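# Transfer top well plate from rack K1 to nest N1

## Task

Take the top 96-well plate off the stack in rack K1 and set it in plate nest N1, lying flat between the nest's locators, with its well A1 (the plate's cut-off corner) at the nest corner labelled A1. The bottom plate must stay in K1 exactly as it started. The result only counts if everything stays put without the robot supporting it, so release the plate and move the gripper away at the end.

## Robot and tools

Robot: a single six-joint arm with a two-finger parallel gripper. Its base may be slightly tilted against the table. Something may occasionally tug a held part or nudge a loose one.

Frame: the scene frame has its origin on the table top directly under the arm base. +z is up, and +y is to the left when facing along +x. Results give end_effector_position in metres, end_effector_quat_wxyz, and linear and angular velocities (m/s, rad/s) in this frame. The reported hand position can be a little off, more so at long reach. The gripper's fingers point along its own +z and close along its own y. end_effector_position is the spot between the pads when closed. Closed fingertips reach about 33 mm past it, open ones about 9 mm. Closing pushes the tips about 24 mm further from the arm, so keep that much clearance above surfaces.

execute_actions takes "actions", a list holding zero or one item, plus optional "pictures" (boolean; images come by default).
- Empty list: no command, just the current state.
- Item with "rows" and optional "steps" (1 to 15, default 15): a motion. A step is 1/30 s. Each row is used for one step; if there are fewer rows than steps, the last row repeats.
- Item with only "steps" (up to 300): a wait, counted from the previous result; your reply time is part of it.
A refused call sends nothing.

Each row is one list of 9 numbers, each in [-1, 1], in this order: arm/djoint_1 (waist), arm/djoint_2 (shoulder), arm/djoint_3 (elbow), arm/djoint_4 (forearm roll), arm/djoint_5 (wrist pitch), arm/djoint_6 (wrist roll), gripper/position, gripper/force_limit, gripper/speed.

The six joint values are offsets, in joint space, scaled: 1.0 equals 1.398 rad for waist and shoulder, 2.097 rad for the elbow, 2.622 rad for the last three. They are measured from the joint angles in the most recent result that listed them, not from the preceding row. Before any result in the scene has listed angles, and for the second or later call within one reply, they count from the angles at the moment the action begins. So an all-zero row returns the arm to that reference; it is not a pause. Joint ranges in radians: waist, shoulder, forearm roll, wrist pitch, wrist roll each -6.283 to 6.283; elbow -2.792 to 2.792. A request more than 0.010 rad outward past a stated end is refused; actual ends may differ by up to 0.010 rad, and a request beyond the real end is clipped there, reported as "joint sent to its limit" (possibly for an earlier action). No such line does not prove there is room left.

The gripper numbers are absolute settings, not offsets. position: +1 fully open (140 mm), pads touch near -0.8, -1 closes until blocked. force_limit: on parts up to 40 mm wide roughly 14 N at -1, 60 N at 0, 107 N at +1. speed: gap change of about 30 mm/s at -1, 140 at 0, 250 at +1. Result field object_status: 0 moving, 1 blocked while opening, 2 blocked while closing (a grip), 3 reached target or pads met (thin items may still be held). To grasp, send -1 and confirm status 2. Stopped fingers stay until the position number changes by at least 0.01 or the object yields or slips away. To squeeze harder while gripping, raise force_limit and also switch position between -1 and -0.98. position_measured is in counts (3 open, 230 closed), not linear in mm.

Motion limits: joint target speed caps of 2.09 rad/s (waist, shoulder), 3.14 (elbow), 3.93 (wrist joints), with about 0.3 s to accelerate; joints are coordinated to arrive together. Targets may lead measured angles by at most 0.456 rad (waist, shoulder), 0.683 (elbow), 0.854 (wrist joints), and are pulled back if they would move the gripper over 70 mm from where it is. Large moves therefore take several calls. Between calls, including while you think, the arm keeps heading to the last row's target until it has nearly stopped or a step is HELD.

Result lines: Joint positions and Joint velocities in column order (rad, rad/s); HELD marks steps where your row was partly or wholly not sent; "joint command not followed" means the clearance check altered or blocked targets (mounts and posts count as arm); MOTOR HOT warns of heating from carrying loads; OVER-TEMPERATURE FAULT means brakes are on until cooled.

Avoid: contact torque reaching a joint's load limit (waist and shoulder 323, elbow 152, wrist joints 42.7 N m, held weight included) or any external force of 144 N; either halts the arm for 10 s, drops the rest of the call, and lets the arm yield. Do not drop, slam or hard-push things, and never knock anything off the table, which ends the scene. Keep the lower plate undisturbed.

zoom_image: "camera" is cam_high, cam_low or cam_wrist; "region" is [x0, y0, x1, y1] in pixels of that camera's latest full image, top-left origin, at most 504 by 504. Images: cam_high and cam_low 896x504, cam_wrist 504x504 fisheye on the hand. Calibration (intrinsics and world-to-camera transforms) was supplied and may be off by a few degrees and millimetres.

finished_scene: "scene" integer (1 or 2) ends that scene for good and reports success; replying without any tool call ends all scenes. Call it only after releasing the plate and withdrawing.

Each tool is called after "Call:" as name(argument=value, ...), one argument or row to a line, values as JSON.

## Session

Call:
execute_actions(
  actions=[],
)

Scene clock: 0.00 s of 8400.00 s.
end_effector_position=(+0.7680, -0.1601, +0.1440) position_measured=3 object_status=3 end_effector_quat_wxyz=(+0.107, +0.806, +0.450, +0.369) end_effector_velocity=(-0.001, +0.000, -0.000) end_effector_angular_velocity=(+0.001, +0.001, +0.000)
Joint positions: [-0.434  0.339  2.075  1.449  0.45  -1.162]
Joint velocities: [-0.001  0.     0.001  0.     0.001 -0.001]

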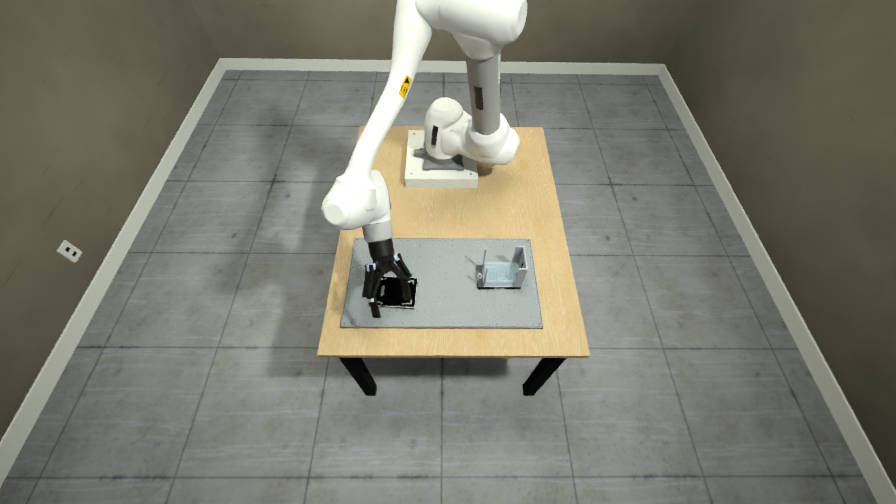

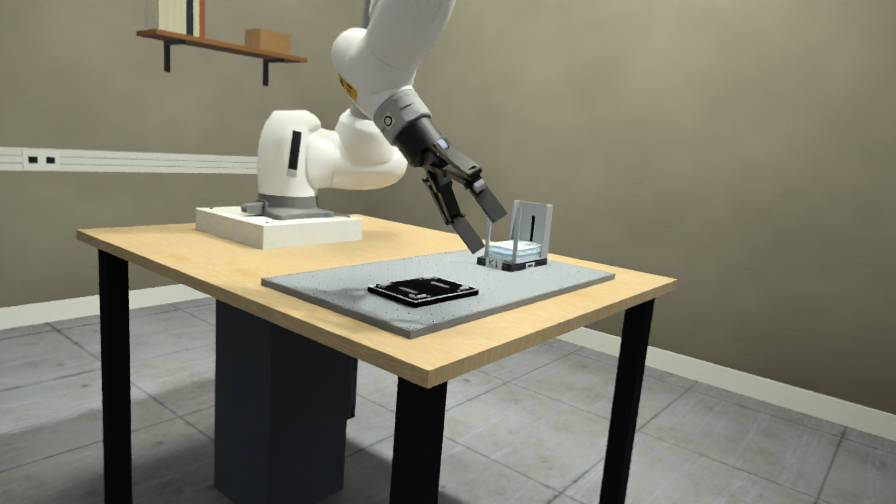

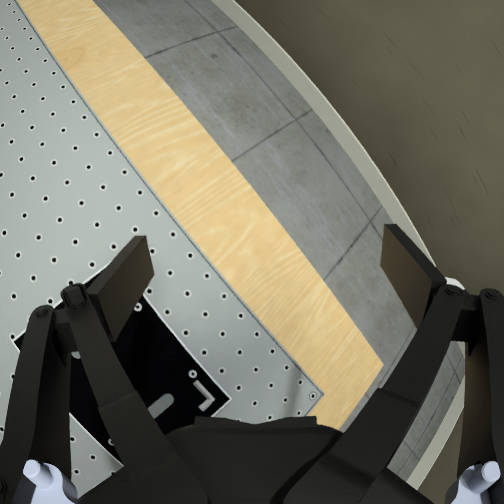

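Call:
zoom_image(
  camera="cam_high",
  region=[340, 230, 550, 335],
)

Call:
zoom_image(
  camera="cam_low",
  region=[350, 190, 570, 320],
)

Region (340, 230, 550, 335) of cam_high's 896x504 image, scaled by 2.400, with more detail than that image has.

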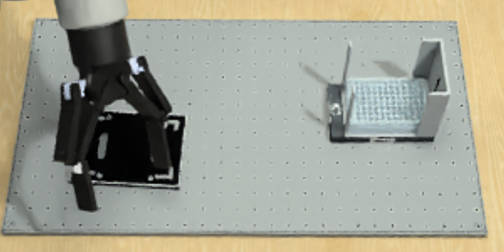

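Region (350, 190, 570, 320) of cam_low's 896x504 image, scaled by 2.291, with more detail than that image has; it fills the top 298 rows of this view, and the rest is white.

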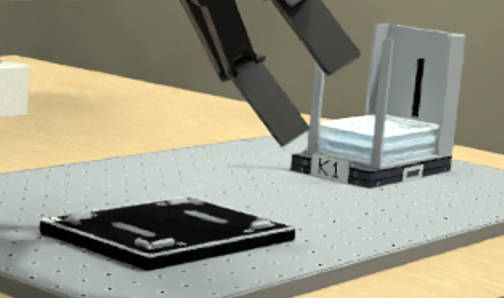

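Call:
execute_actions(
  actions=[
    {"rows":[[0.477,-0.1636,-0.1036,-0.5526,0.276,0.5318,1,0,0]],"steps":15},
  ],
  pictures=false,
)

Call:
execute_actions(
  actions=[
    {"steps":45},
  ],
)

Scene clock: 34.83 s of 8400.00 s.
end_effector_position=(+0.7332, +0.0955, +0.2327) position_measured=3 object_status=3 end_effector_quat_wxyz=(-0.059, +0.713, +0.602, +0.355) end_effector_velocity=(-0.280, +0.496, +0.082) end_effector_angular_velocity=(-0.142, +0.734, +0.931)
Joint positions: [-0.181  0.237  1.978  0.973  0.772 -0.687]
Joint velocities: [ 0.679 -0.207 -0.197 -1.282  0.651  1.28 ]
Steps of this call (steps 1 to 90: nothing new was sent; then 31.33 s passed at rest; steps 91 to 105: all 15 steps of this action). Readings (joint positions | what the end effector reports):
91: [-0.434 0.339 2.075 1.448 0.450 -1.161] | position_measured=3 object_status=3
92: [-0.428 0.336 2.073 1.437 0.459 -1.150] | position_measured=3 object_status=3
94: [-0.396 0.320 2.057 1.377 0.510 -1.091] | position_measured=3 object_status=3
98: [-0.325 0.288 2.027 1.245 0.610 -0.958] | position_measured=3 object_status=3
105: the state above

Scene clock: 36.33 s of 8400.00 s.
end_effector_position=(+0.5596, +0.1675, +0.2809) position_measured=3 object_status=3 end_effector_quat_wxyz=(-0.001, +0.707, +0.707, +0.003) end_effector_velocity=(+0.000, +0.000, +0.000) end_effector_angular_velocity=(+0.000, -0.001, +0.001)
Joint positions: [0.233 0.11  1.858 0.001 1.173 0.232]
Joint velocities: [ 0.001  0.    -0.    -0.    -0.001  0.   ]
Steps of this call (steps 1 to 45: the robot went on to your last target). Readings (joint positions | what the end effector reports):
1: [-0.158 0.230 1.972 0.928 0.795 -0.642] | position_measured=3 object_status=3
2: [-0.134 0.223 1.965 0.880 0.817 -0.593] | position_measured=3 object_status=3
4: [-0.086 0.208 1.951 0.770 0.865 -0.485] | position_measured=3 object_status=3
8: [0.027 0.173 1.918 0.497 0.974 -0.231] | position_measured=3 object_status=3
45: the state above
The arm was judged still, so your last target was given up. Only a new action makes it travel on or press farther. Fingers that are still opening or closing keep moving.
camera_calibration (this result's frames):
cam_wrist: T_world_to_cam=[[0.995897, -0.0740804, -0.0519692, -0.522964], [-0.0457538, -0.907703, 0.417111, 0.0649924], [-0.0780723, -0.413022, -0.907369, 0.544998], [0, 0, 0, 1]] pos_world=[0.566341, 0.245349, 0.440227]

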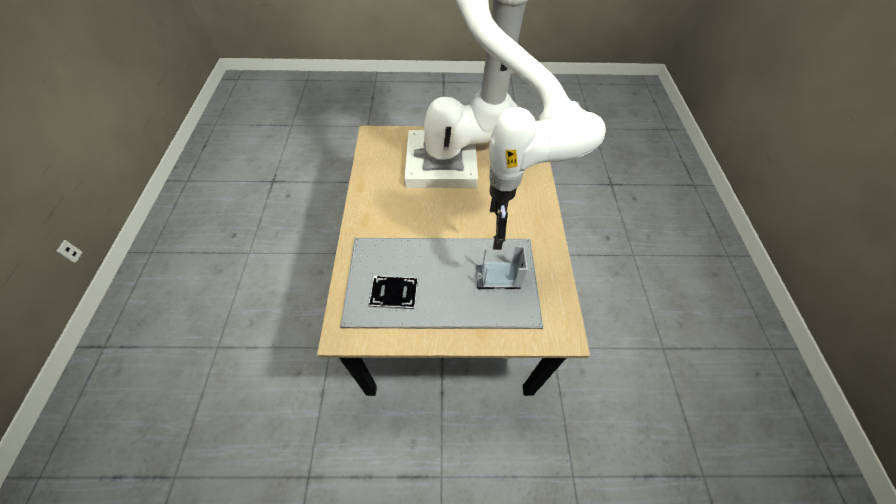

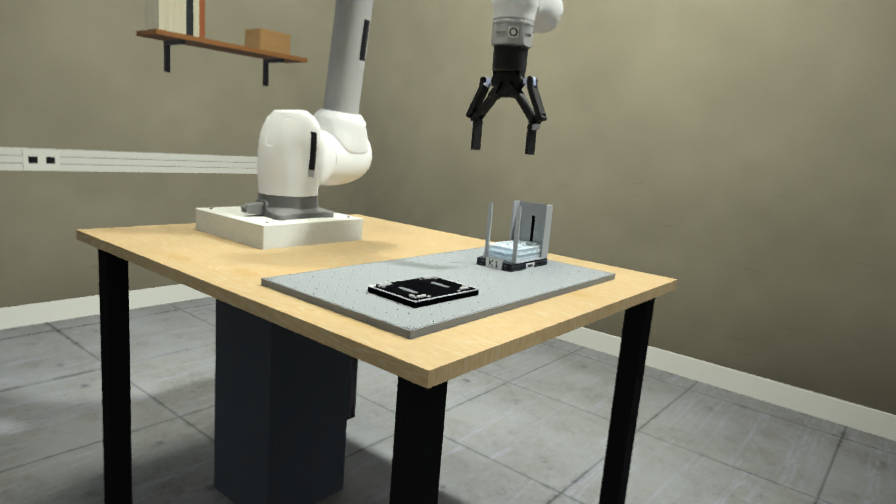

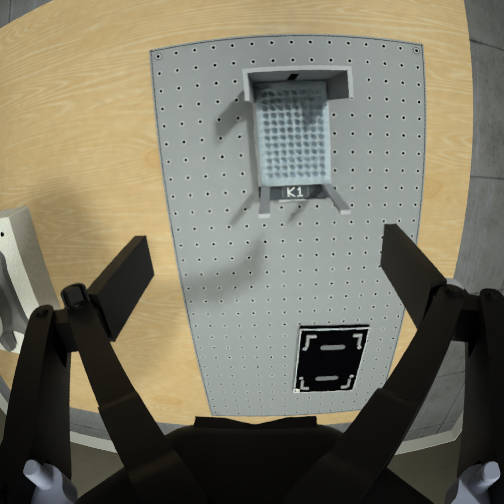

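Call:
zoom_image(
  camera="cam_wrist",
  region=[220, 55, 380, 225],
)

Call:
zoom_image(
  camera="cam_wrist",
  region=[280, 310, 380, 410],
)

Call:
zoom_image(
  camera="cam_high",
  region=[360, 265, 430, 315],
)

Call:
zoom_image(
  camera="cam_low",
  region=[465, 190, 565, 280],
)

Region (220, 55, 380, 225) of cam_wrist's 504x504 image, scaled by 2.965, with more detail than that image has; it fills the left 474 columns of this view, and the rest is white.

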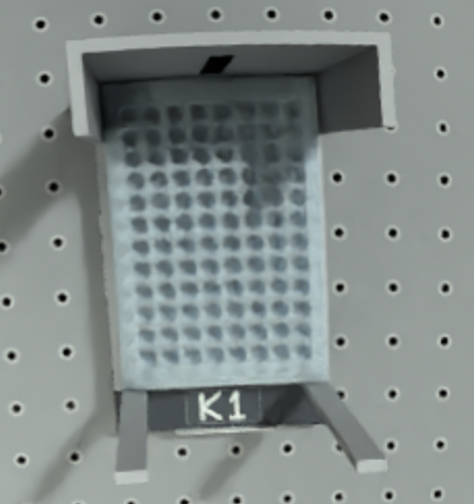

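Region (280, 310, 380, 410) of cam_wrist's 504x504 image, scaled by 5.040, with more detail than that image has.

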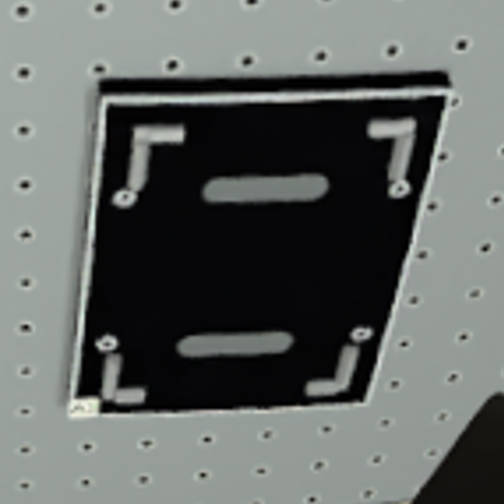

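Region (360, 265, 430, 315) of cam_high's 896x504 image, scaled by 7.200, with more detail than that image has; it fills the top 360 rows of this view, and the rest is white.

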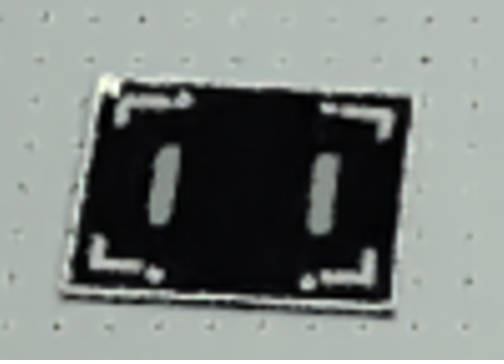

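Region (465, 190, 565, 280) of cam_low's 896x504 image, scaled by 5.040, with more detail than that image has; it fills the top 454 rows of this view, and the rest is white.

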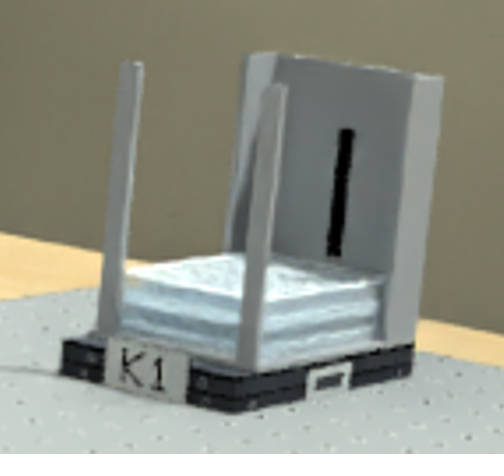

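Call:
execute_actions(
  actions=[
    {"rows":[[0.044,0.096,-0.0007,0,-0.0504,0.0238,0.55,0,0]],"steps":15},
  ],
  pictures=false,
)

Call:
execute_actions(
  actions=[
    {"steps":15},
  ],
)

Scene clock: 71.10 s of 8400.00 s.
end_effector_position=(+0.5948, +0.2161, +0.2004) position_measured=59 object_status=3 end_effector_quat_wxyz=(-0.001, +0.707, +0.707, +0.003) end_effector_velocity=(-0.001, -0.000, -0.001) end_effector_angular_velocity=(+0.000, +0.002, -0.000)
Joint positions: [0.294 0.244 1.856 0.001 1.041 0.294]
Joint velocities: [-0.     0.     0.002  0.001 -0.001 -0.   ]
Steps of this call (steps 1 to 90: nothing new was sent; then 31.27 s passed at rest; steps 91 to 105: all 15 steps of this action). Readings (joint positions | what the end effector reports):
91: [0.233 0.111 1.858 0.001 1.173 0.232] | position_measured=3 object_status=0
92: [0.236 0.116 1.857 0.001 1.168 0.235] | position_measured=8 object_status=0
94: [0.252 0.151 1.857 0.001 1.132 0.251] | position_measured=24 object_status=0
98: [0.291 0.237 1.857 0.001 1.049 0.291] | position_measured=54 object_status=0
105: the state above

Scene clock: 71.60 s of 8400.00 s.
end_effector_position=(+0.5948, +0.2162, +0.2003) position_measured=59 object_status=3 end_effector_quat_wxyz=(-0.001, +0.707, +0.707, +0.003) end_effector_velocity=(+0.001, -0.000, +0.000) end_effector_angular_velocity=(-0.001, -0.001, -0.001)
Joint positions: [0.294 0.244 1.856 0.001 1.041 0.294]
Joint velocities: [-0.     0.    -0.001 -0.001 -0.     0.001]
Steps of this call (steps 1 to 15: the robot went on to your last target). Readings (joint positions | what the end effector reports):
1: [0.294 0.244 1.856 0.001 1.041 0.294] | position_measured=59 object_status=3
2: [0.294 0.244 1.856 0.001 1.041 0.294] | position_measured=59 object_status=3
4: [0.294 0.244 1.856 0.001 1.041 0.294] | position_measured=59 object_status=3
8: [0.294 0.244 1.856 0.001 1.041 0.294] | position_measured=59 object_status=3
15: the state above
The arm was judged still, so your last target was given up. Only a new action makes it travel on or press farther. Fingers that are still opening or closing keep moving.
camera_calibration (this result's frames):
cam_wrist: T_world_to_cam=[[0.995799, -0.0750564, -0.0524468, -0.558262], [-0.0464312, -0.907595, 0.417272, 0.144709], [-0.0789193, -0.413084, -0.907267, 0.495199], [0, 0, 0, 1]] pos_world=[0.601716, 0.293995, 0.359616]

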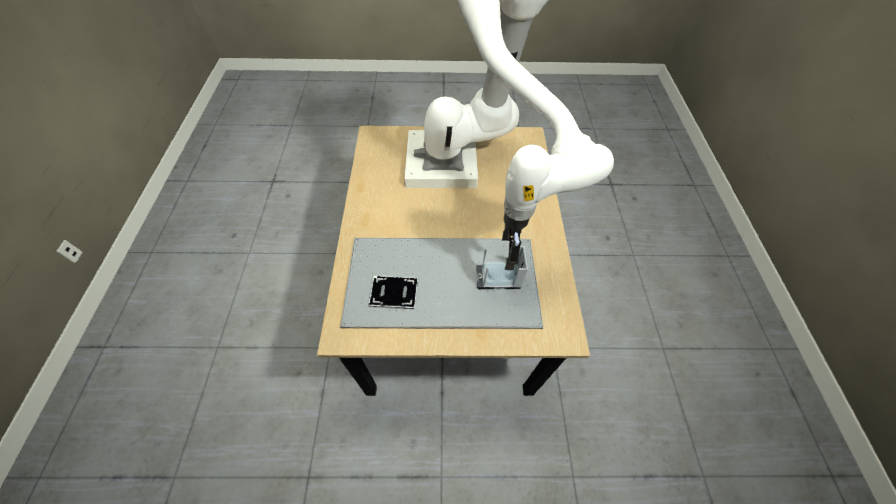

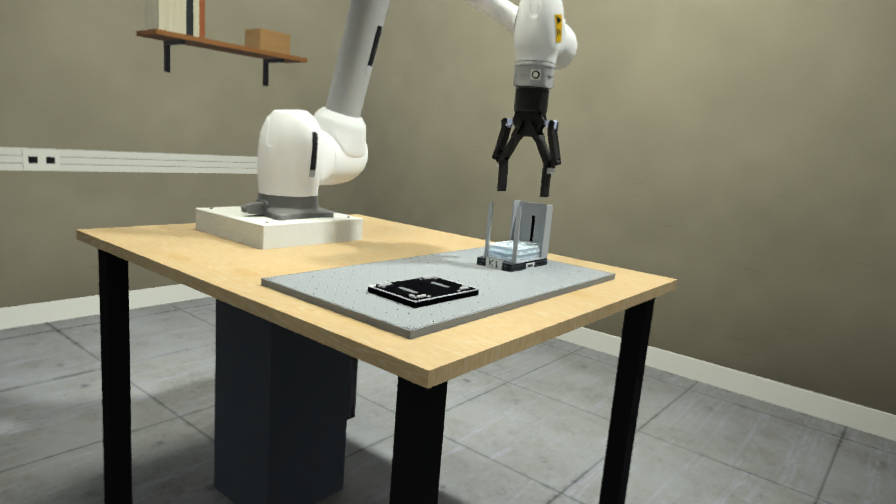

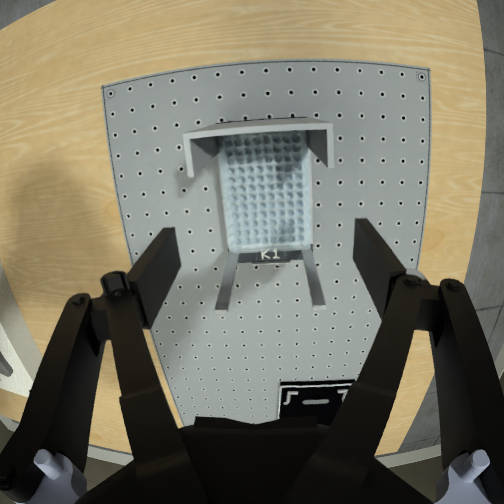

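Call:
zoom_image(
  camera="cam_wrist",
  region=[160, 110, 380, 320],
)

Region (160, 110, 380, 320) of cam_wrist's 504x504 image, scaled by 2.291, with more detail than that image has; it fills the top 481 rows of this view, and the rest is white.

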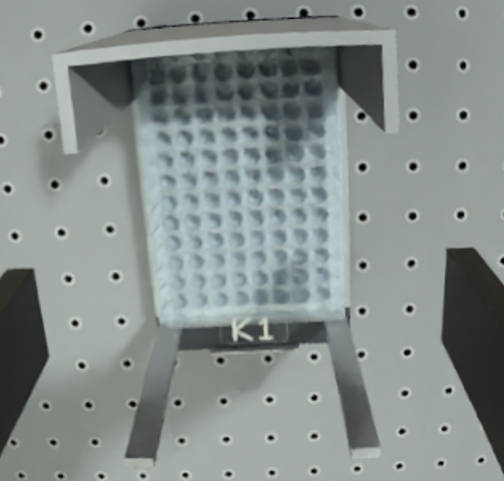

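Call:
execute_actions(
  actions=[
    {"rows":[[0,0.0709,0.0393,0,-0.0691,0,0.55,0,0]],"steps":15},
  ],
  pictures=false,
)

Call:
execute_actions(
  actions=[
    {"steps":8},
  ],
)

Call:
zoom_image(
  camera="cam_low",
  region=[465, 190, 565, 280],
)

Scene clock: 86.80 s of 8400.00 s.
end_effector_position=(+0.5947, +0.2166, +0.1000) position_measured=59 object_status=3 end_effector_quat_wxyz=(-0.002, +0.707, +0.707, +0.002) end_effector_velocity=(+0.000, +0.000, +0.000) end_effector_angular_velocity=(-0.000, -0.001, +0.002)
Joint positions: [0.294 0.343 1.939 0.001 0.86  0.294]
Joint velocities: [ 0.001  0.    -0.001 -0.001 -0.    -0.   ]
Steps of this call (steps 1 to 90: nothing new was sent; then 11.70 s passed at rest; steps 91 to 105: all 15 steps of this action). Readings (joint positions | what the end effector reports):
91: [0.294 0.245 1.857 0.001 1.040 0.294] | position_measured=59 object_status=3
92: [0.294 0.250 1.861 0.001 1.029 0.294] | position_measured=59 object_status=3
94: [0.294 0.284 1.889 0.001 0.967 0.294] | position_measured=59 object_status=3
98: [0.294 0.343 1.938 0.001 0.863 0.294] | position_measured=59 object_status=3
105: the state above

Scene clock: 87.07 s of 8400.00 s.
end_effector_position=(+0.5947, +0.2166, +0.1000) position_measured=59 object_status=3 end_effector_quat_wxyz=(-0.002, +0.707, +0.707, +0.002) end_effector_velocity=(+0.002, +0.002, +0.001) end_effector_angular_velocity=(+0.001, -0.003, +0.002)
Joint positions: [0.294 0.343 1.939 0.001 0.86  0.294]
Joint velocities: [ 0.002  0.    -0.002 -0.    -0.002 -0.   ]
Steps of this call (steps 1 to 8: the robot went on to your last target). Readings (joint positions | what the end effector reports):
1: [0.294 0.343 1.939 0.001 0.860 0.294] | position_measured=59 object_status=3
2: [0.294 0.343 1.939 0.001 0.860 0.294] | position_measured=59 object_status=3
4: [0.294 0.343 1.939 0.001 0.860 0.294] | position_measured=59 object_status=3
8: the state above
camera_calibration (this result's frames):
cam_wrist: T_world_to_cam=[[0.995769, -0.0751677, -0.0528667, -0.563285], [-0.0463396, -0.907501, 0.417487, 0.18683], [-0.0793581, -0.41327, -0.907144, 0.404666], [0, 0, 0, 1]] pos_world=[0.601673, 0.294444, 0.259312]

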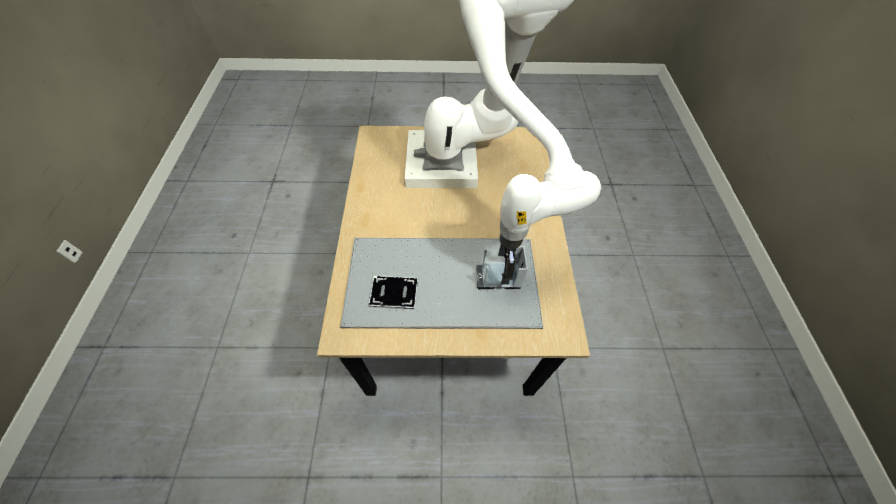

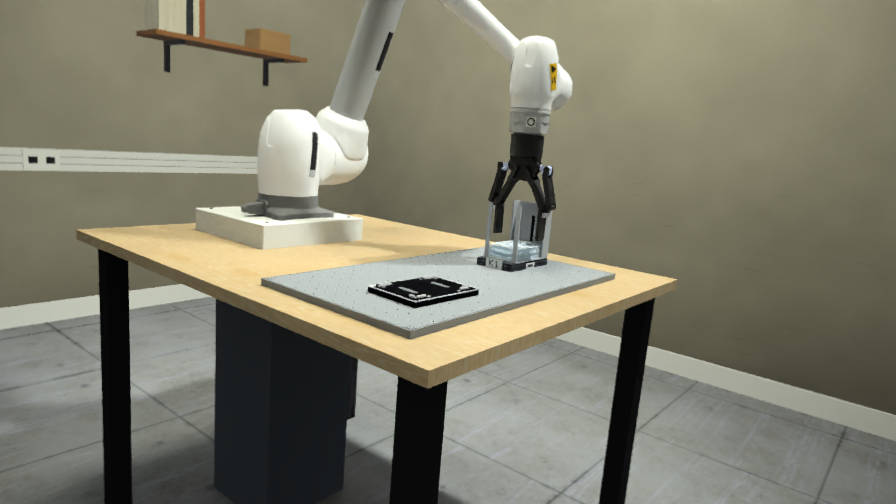

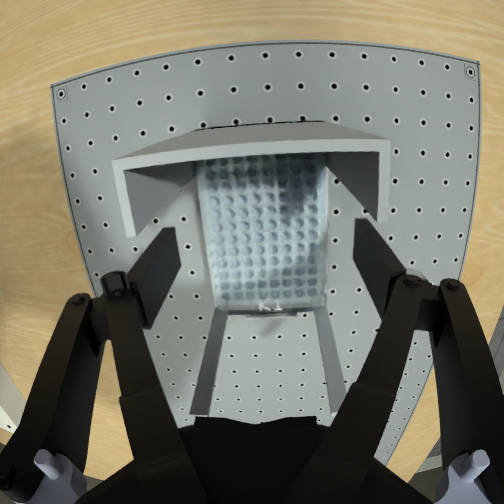

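Region (465, 190, 565, 280) of cam_low's 896x504 image, scaled by 5.040, with more detail than that image has; it fills the top 454 rows of this view, and the rest is white.

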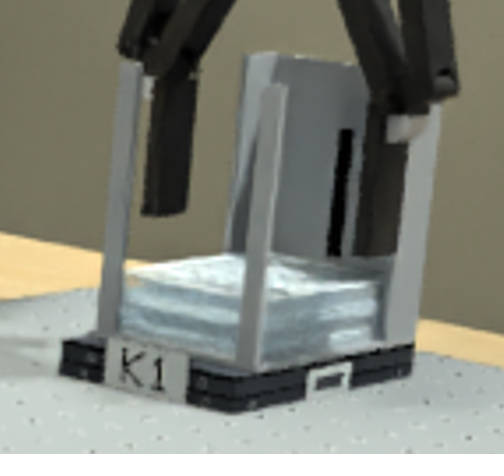

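Call:
execute_actions(
  actions=[
    {"rows":[[0,0.0207,0.0076,0,-0.0172,0,0.55,0,0]],"steps":15},
  ],
)

Call:
zoom_image(
  camera="cam_low",
  region=[475, 210, 555, 280],
)

Call:
zoom_image(
  camera="cam_wrist",
  region=[130, 130, 400, 350],
)

Scene clock: 99.97 s of 8400.00 s.
end_effector_position=(+0.5949, +0.2167, +0.0751) position_measured=59 object_status=3 end_effector_quat_wxyz=(-0.002, +0.707, +0.707, +0.003) end_effector_velocity=(+0.000, -0.001, +0.000) end_effector_angular_velocity=(+0.001, +0.000, -0.001)
Joint positions: [0.294 0.372 1.955 0.001 0.815 0.294]
Joint velocities: [-0.001 -0.     0.     0.001  0.    -0.001]
Steps of this call (steps 1 to 15: the robot went on to your last target; steps 16 to 90: nothing new was sent; then 9.40 s passed at rest; steps 91 to 105: all 15 steps of this action). Readings (joint positions | what the end effector reports):
91: [0.294 0.344 1.939 0.001 0.859 0.294] | position_measured=59 object_status=3
92: [0.294 0.349 1.941 0.001 0.850 0.294] | position_measured=59 object_status=3
94: [0.294 0.370 1.953 0.001 0.820 0.294] | position_measured=59 object_status=3
98: [0.294 0.372 1.955 0.001 0.815 0.294] | position_measured=59 object_status=3
105: the state above
camera_calibration (this result's frames):
cam_wrist: T_world_to_cam=[[0.995774, -0.0752504, -0.0526462, -0.564744], [-0.0465107, -0.907513, 0.41744, 0.197446], [-0.0791896, -0.413227, -0.907178, 0.38202], [0, 0, 0, 1]] pos_world=[0.601792, 0.294549, 0.234407]

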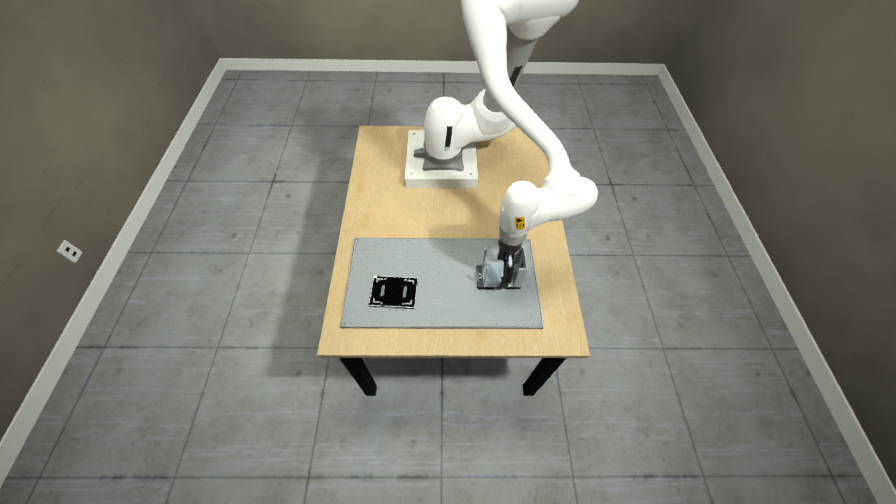

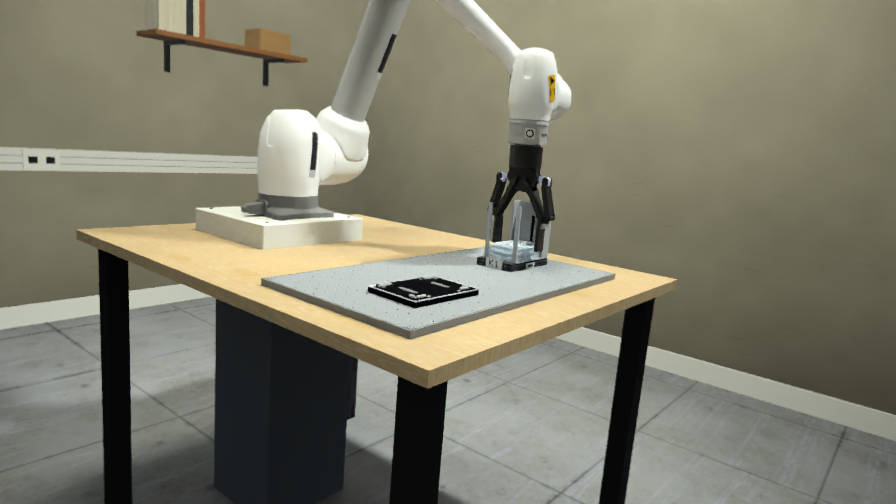

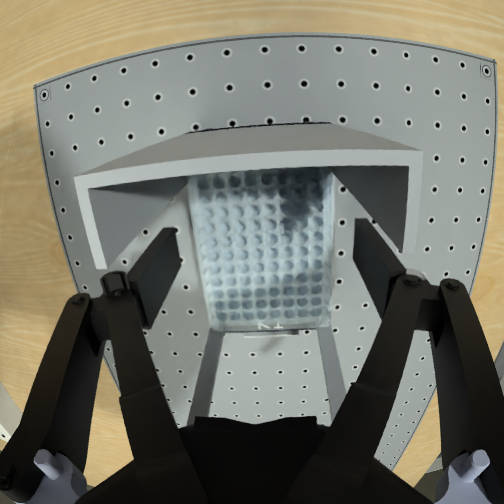

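Region (475, 210, 555, 280) of cam_low's 896x504 image, scaled by 6.300, with more detail than that image has; it fills the top 441 rows of this view, and the rest is white.

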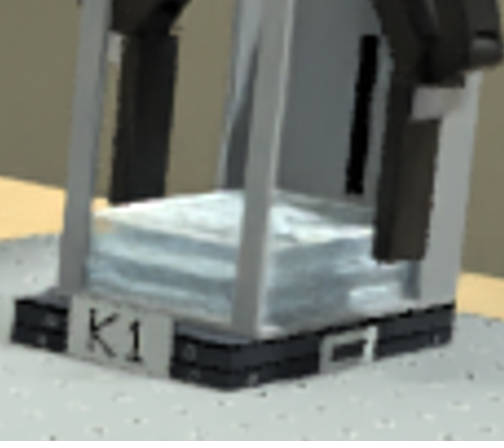

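Region (130, 130, 400, 350) of cam_wrist's 504x504 image, scaled by 1.867, with more detail than that image has; it fills the top 411 rows of this view, and the rest is white.

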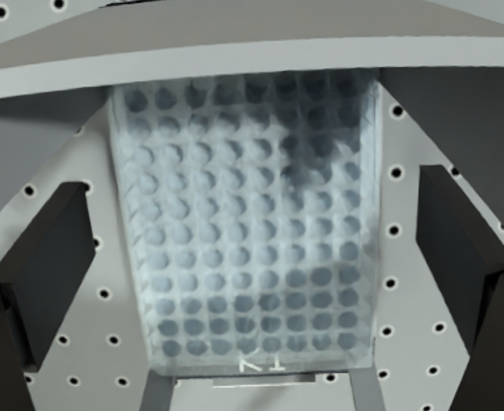

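Call:
execute_actions(
  actions=[
    {"rows":[[0.0007,-0.0017,0.0018,0,-0.0005,0.0004,0.36,0,-0.5]],"steps":15},
  ],
)

Call:
zoom_image(
  camera="cam_low",
  region=[475, 210, 555, 280],
)

Call:
zoom_image(
  camera="cam_wrist",
  region=[130, 130, 400, 350],
)

Scene clock: 107.90 s of 8400.00 s.
end_effector_position=(+0.5928, +0.2167, +0.0750) position_measured=84 object_status=3 end_effector_quat_wxyz=(-0.002, +0.707, +0.707, +0.003) end_effector_velocity=(+0.000, -0.001, -0.000) end_effector_angular_velocity=(+0.000, +0.000, -0.003)
Joint positions: [0.295 0.37  1.958 0.001 0.814 0.295]
Joint velocities: [-0.002 -0.     0.001  0.    -0.001  0.   ]
Steps of this call (steps 1 to 15: the robot went on to your last target; steps 16 to 90: nothing new was sent; then 4.43 s passed at rest; steps 91 to 105: all 15 steps of this action). Readings (joint positions | what the end effector reports):
91: [0.294 0.372 1.955 0.001 0.815 0.294] | position_measured=59 object_status=0
92: [0.295 0.371 1.957 0.001 0.814 0.295] | position_measured=63 object_status=0
94: [0.295 0.370 1.958 0.001 0.814 0.295] | position_measured=72 object_status=0
98: [0.295 0.370 1.958 0.001 0.814 0.295] | position_measured=84 object_status=0
105: the state above
camera_calibration (this result's frames):
cam_wrist: T_world_to_cam=[[0.995762, -0.0753433, -0.0527374, -0.562649], [-0.046557, -0.907508, 0.417446, 0.197415], [-0.0793114, -0.413221, -0.90717, 0.381904], [0, 0, 0, 1]] pos_world=[0.599745, 0.294575, 0.234369]

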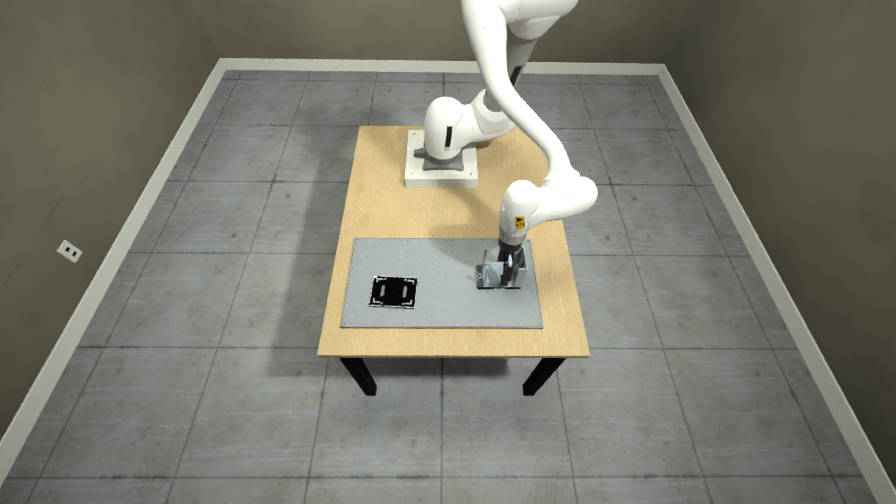

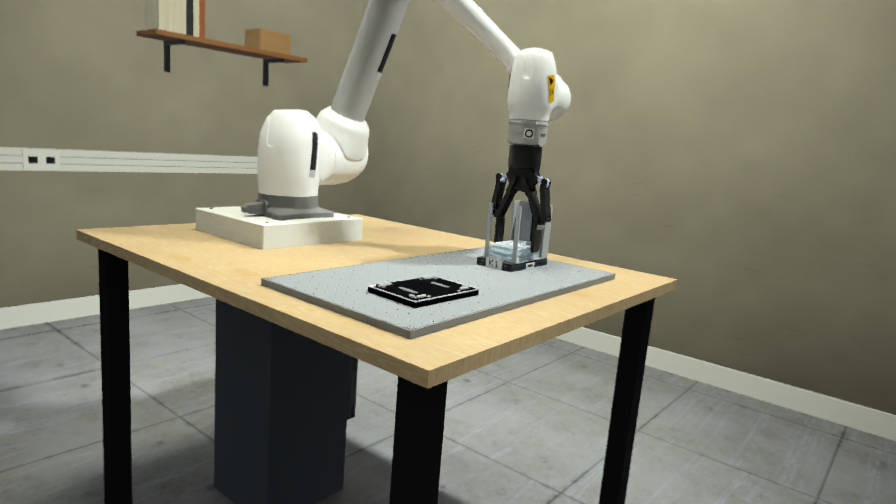

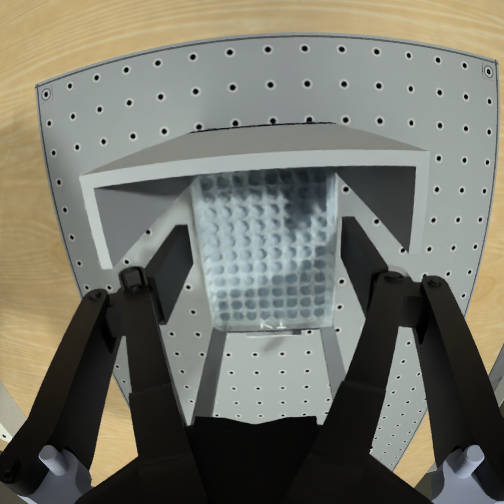

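Region (475, 210, 555, 280) of cam_low's 896x504 image, scaled by 6.300, with more detail than that image has; it fills the top 441 rows of this view, and the rest is white.

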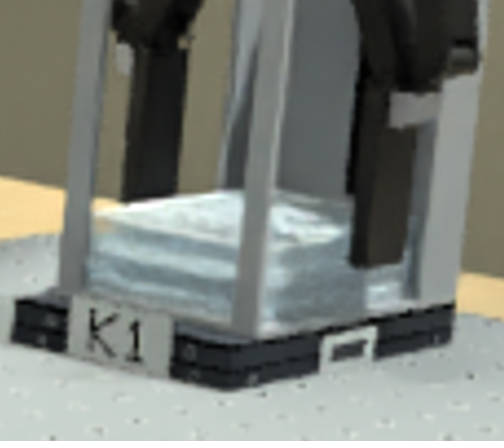

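Region (130, 130, 400, 350) of cam_wrist's 504x504 image, scaled by 1.867, with more detail than that image has; it fills the top 411 rows of this view, and the rest is white.

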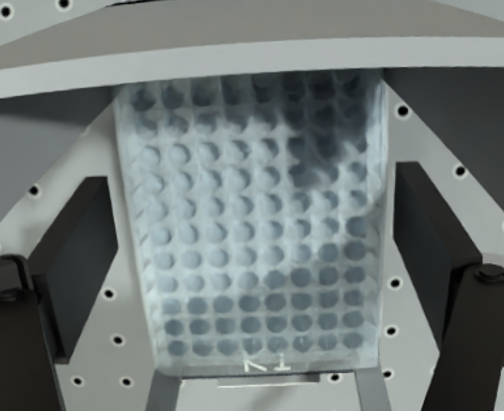

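Call:
execute_actions(
  actions=[
    {"rows":[[0,0.0008,-0.0009,0,0.0002,0,0.36,0,-0.8],[0,0.0008,-0.0009,0,0.0002,0,0.36,0,-0.8],[0,0.0008,-0.0009,0,0.0002,0,0.36,0,-0.8],[0,0.0008,-0.0009,0,0.0002,0,-1,0,-0.8]],"steps":15},
  ],
  pictures=false,
)

Call:
execute_actions(
  actions=[
    {"rows":[[0,-0.005,-0.002,0,0.0043,0,-1,0,-0.8],[0,-0.01,-0.0038,0,0.0086,0,-1,0,-0.8],[0,-0.015,-0.0057,0,0.013,0,-1,0,-0.8],[0,-0.0207,-0.0076,0,0.0172,0,-1,0,-0.8]],"steps":15},
  ],
)

Call:
zoom_image(
  camera="cam_low",
  region=[475, 210, 555, 280],
)

Scene clock: 117.53 s of 8400.00 s.
end_effector_position=(+0.5938, +0.2170, +0.0752) position_measured=106 object_status=0 end_effector_quat_wxyz=(-0.001, +0.707, +0.707, +0.003) end_effector_velocity=(-0.000, +0.000, -0.000) end_effector_angular_velocity=(-0.001, -0.000, +0.002)
Joint positions: [0.295 0.371 1.956 0.001 0.814 0.295]
Joint velocities: [ 0.001  0.    -0.    -0.002 -0.    -0.   ]
Steps of this call (steps 1 to 15: the robot went on to your last target; steps 16 to 90: nothing new was sent; then 6.13 s passed at rest; steps 91 to 105: all 15 steps of this action). Readings (joint positions | what the end effector reports):
91: [0.295 0.370 1.958 0.001 0.814 0.295] | position_measured=84 object_status=3
92: [0.295 0.370 1.958 0.001 0.814 0.295] | position_measured=84 object_status=3
94: [0.295 0.371 1.957 0.001 0.814 0.295] | position_measured=84 object_status=0
98: [0.295 0.371 1.957 0.001 0.814 0.295] | position_measured=95 object_status=0
105: the state above

Scene clock: 118.03 s of 8400.00 s.
end_effector_position=(+0.5937, +0.2169, +0.1000) position_measured=108 object_status=2 end_effector_quat_wxyz=(-0.002, +0.707, +0.707, +0.002) end_effector_velocity=(+0.000, -0.001, +0.000) end_effector_angular_velocity=(-0.001, +0.000, -0.002)
Joint positions: [0.295 0.342 1.94  0.001 0.859 0.295]
Joint velocities: [-0.002 -0.001 -0.    -0.001  0.001  0.001]
Steps of this call (steps 1 to 15: all 15 steps of this action). Readings (joint positions | what the end effector reports):
1: [0.295 0.371 1.956 0.001 0.815 0.295] | position_measured=106 object_status=0
2: [0.295 0.367 1.954 0.001 0.821 0.295] | position_measured=107 object_status=0
4: [0.295 0.355 1.947 0.001 0.841 0.295] | position_measured=108 object_status=0
8: [0.295 0.342 1.940 0.001 0.859 0.295] | position_measured=108 object_status=2
15: the state above
camera_calibration (this result's frames):
cam_wrist: T_world_to_cam=[[0.995761, -0.0753141, -0.0527907, -0.562205], [-0.0465085, -0.907512, 0.417442, 0.187145], [-0.0793475, -0.413218, -0.907169, 0.404748], [0, 0, 0, 1]] pos_world=[0.600642, 0.294744, 0.259373]

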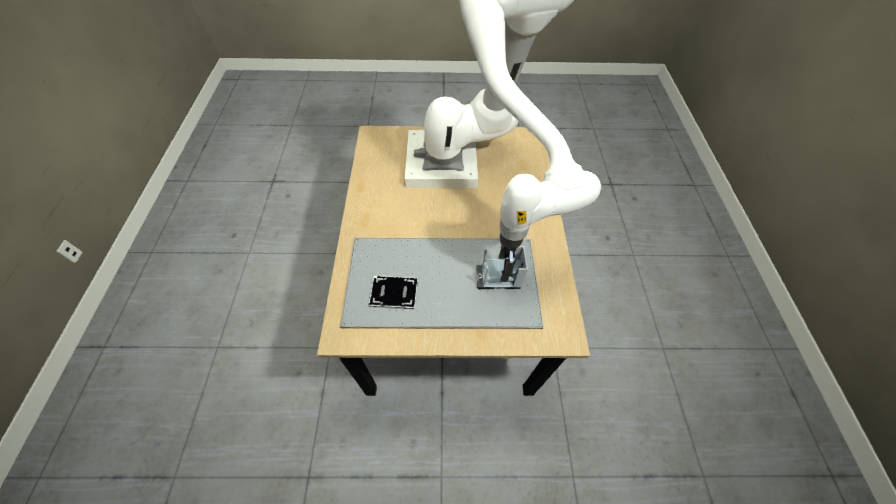

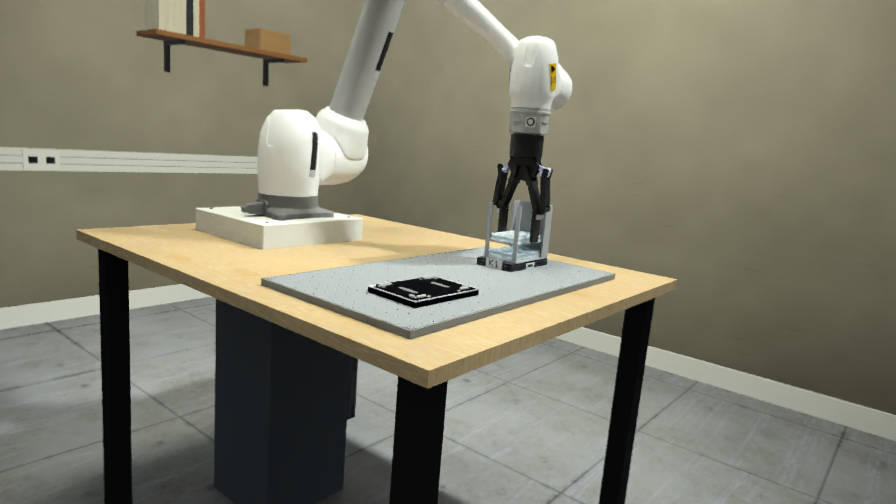

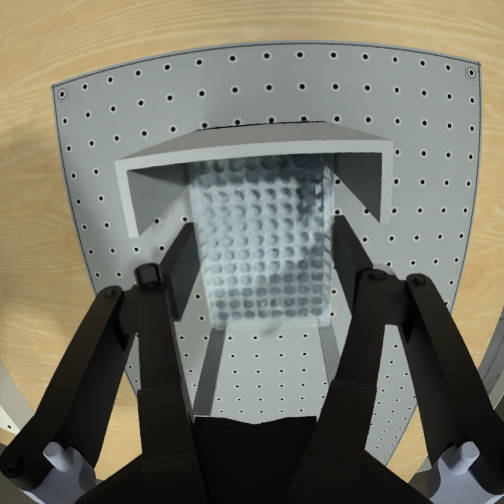

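Region (475, 210, 555, 280) of cam_low's 896x504 image, scaled by 6.300, with more detail than that image has; it fills the top 441 rows of this view, and the rest is white.

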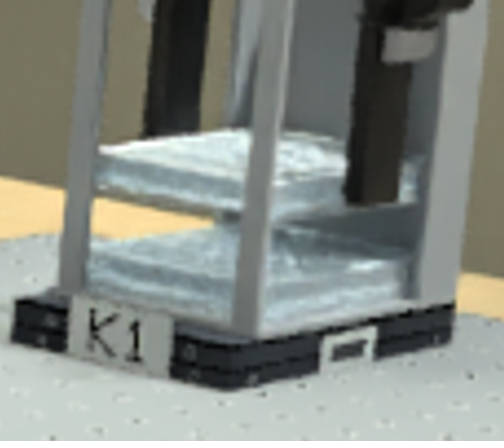

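Call:
execute_actions(
  actions=[
    {"rows":[[0,-0.0064,-0.0026,0,0.0055,0,-1,0,-0.8],[0,-0.0126,-0.0054,0,0.011,0,-1,0,-0.8],[0,-0.0188,-0.0082,0,0.0165,0,-1,0,-0.8],[0,-0.0248,-0.0111,0,0.022,0,-1,0,-0.8],[0,-0.0307,-0.014,0,0.0276,0,-1,0,-0.8],[0,-0.0364,-0.0171,0,0.0331,0,-1,0,-0.8],[0,-0.0421,-0.0203,0,0.0386,0,-1,0,-0.8],[0,-0.0476,-0.0235,0,0.0441,0,-1,0,-0.8],[0,-0.053,-0.0268,0,0.0496,0,-1,0,-0.8],[0,-0.0582,-0.0302,0,0.0551,0,-1,0,-0.8],[0,-0.0633,-0.0337,0,0.0606,0,-1,0,-0.8],[0,-0.0684,-0.0373,0,0.0661,0,-1,0,-0.8],[0,-0.0732,-0.0409,0,0.0716,0,-1,0,-0.8],[0,-0.078,-0.0447,0,0.0772,0,-1,0,-0.8],[0,-0.0827,-0.0485,0,0.0828,0,-1,0,-0.8]],"steps":15},
  ],
  pictures=false,
)

Call:
execute_actions(
  actions=[
    {"steps":10},
  ],
)

Scene clock: 151.63 s of 8400.00 s.
end_effector_position=(+0.5937, +0.2164, +0.2061) position_measured=108 object_status=2 end_effector_quat_wxyz=(-0.002, +0.707, +0.707, +0.003) end_effector_velocity=(-0.001, -0.001, +0.237) end_effector_angular_velocity=(-0.001, +0.000, +0.002)
Joint positions: [0.295 0.238 1.852 0.001 1.051 0.295]
Joint velocities: [ 0.001 -0.198 -0.23  -0.001  0.428  0.   ]
Steps of this call (steps 1 to 15: the robot went on to your last target; steps 16 to 90: nothing new was sent; then 30.10 s passed at rest; steps 91 to 105: all 15 steps of this action). Readings (joint positions | what the end effector reports):
91: [0.295 0.342 1.940 0.001 0.860 0.295] | position_measured=108 object_status=2
92: [0.295 0.337 1.937 0.001 0.868 0.295] | position_measured=108 object_status=2
94: [0.295 0.322 1.927 0.001 0.893 0.295] | position_measured=108 object_status=2
98: [0.295 0.289 1.903 0.001 0.950 0.295] | position_measured=108 object_status=2
105: the state above

Scene clock: 151.97 s of 8400.00 s.
end_effector_position=(+0.5935, +0.2163, +0.2199) position_measured=108 object_status=2 end_effector_quat_wxyz=(-0.002, +0.707, +0.707, +0.003) end_effector_velocity=(-0.000, +0.000, +0.000) end_effector_angular_velocity=(+0.000, +0.000, +0.001)
Joint positions: [0.295 0.227 1.839 0.001 1.076 0.295]
Joint velocities: [ 0. -0. -0.  0.  0. -0.]
Steps of this call (steps 1 to 10: the robot went on to your last target). Readings (joint positions | what the end effector reports):
1: [0.295 0.232 1.845 0.001 1.065 0.295] | position_measured=108 object_status=2
2: [0.295 0.227 1.840 0.001 1.074 0.295] | position_measured=108 object_status=2
4: [0.295 0.227 1.839 0.001 1.076 0.295] | position_measured=108 object_status=2
8: [0.295 0.227 1.839 0.001 1.076 0.295] | position_measured=108 object_status=2
10: the state above
camera_calibration (this result's frames):
cam_wrist: T_world_to_cam=[[0.995778, -0.0751953, -0.0526552, -0.555828], [-0.0464689, -0.90758, 0.4173, 0.136564], [-0.0791678, -0.413092, -0.907242, 0.513148], [0, 0, 0, 1]] pos_world=[0.600452, 0.294125, 0.379294]

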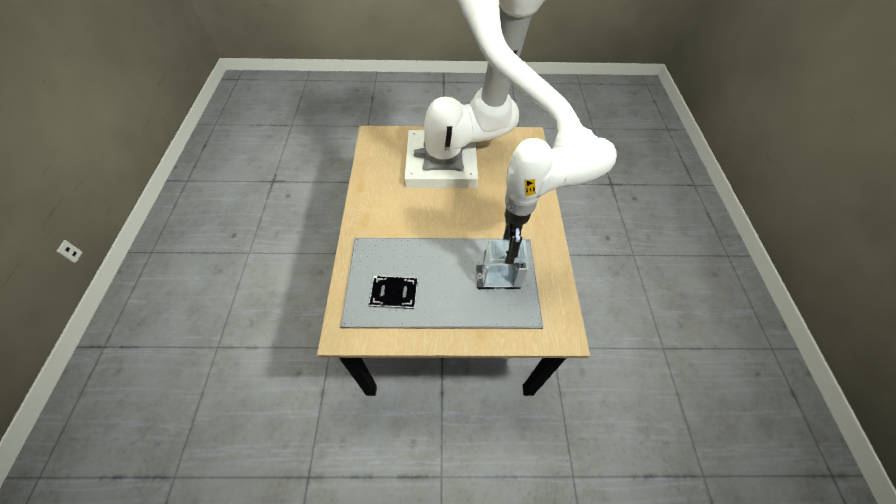

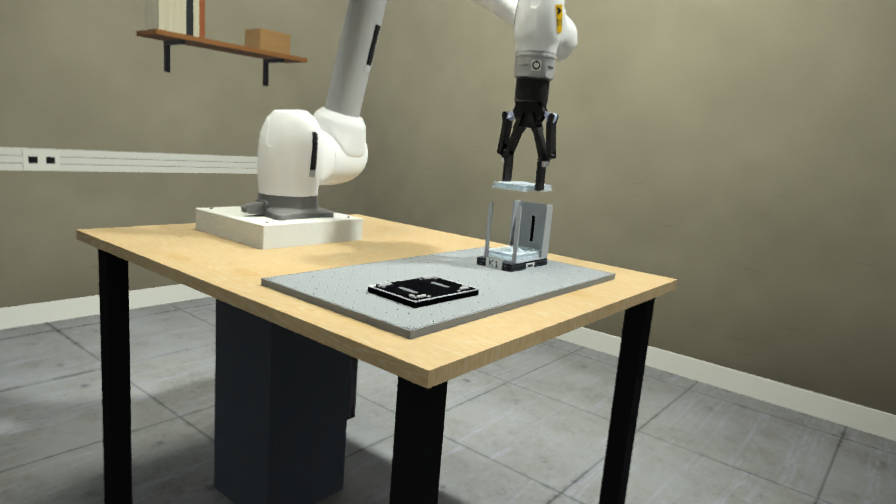

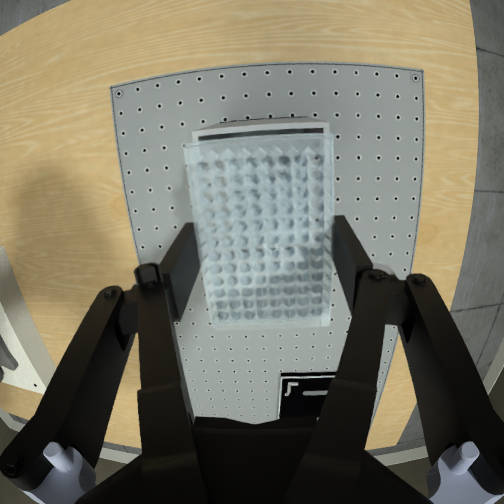

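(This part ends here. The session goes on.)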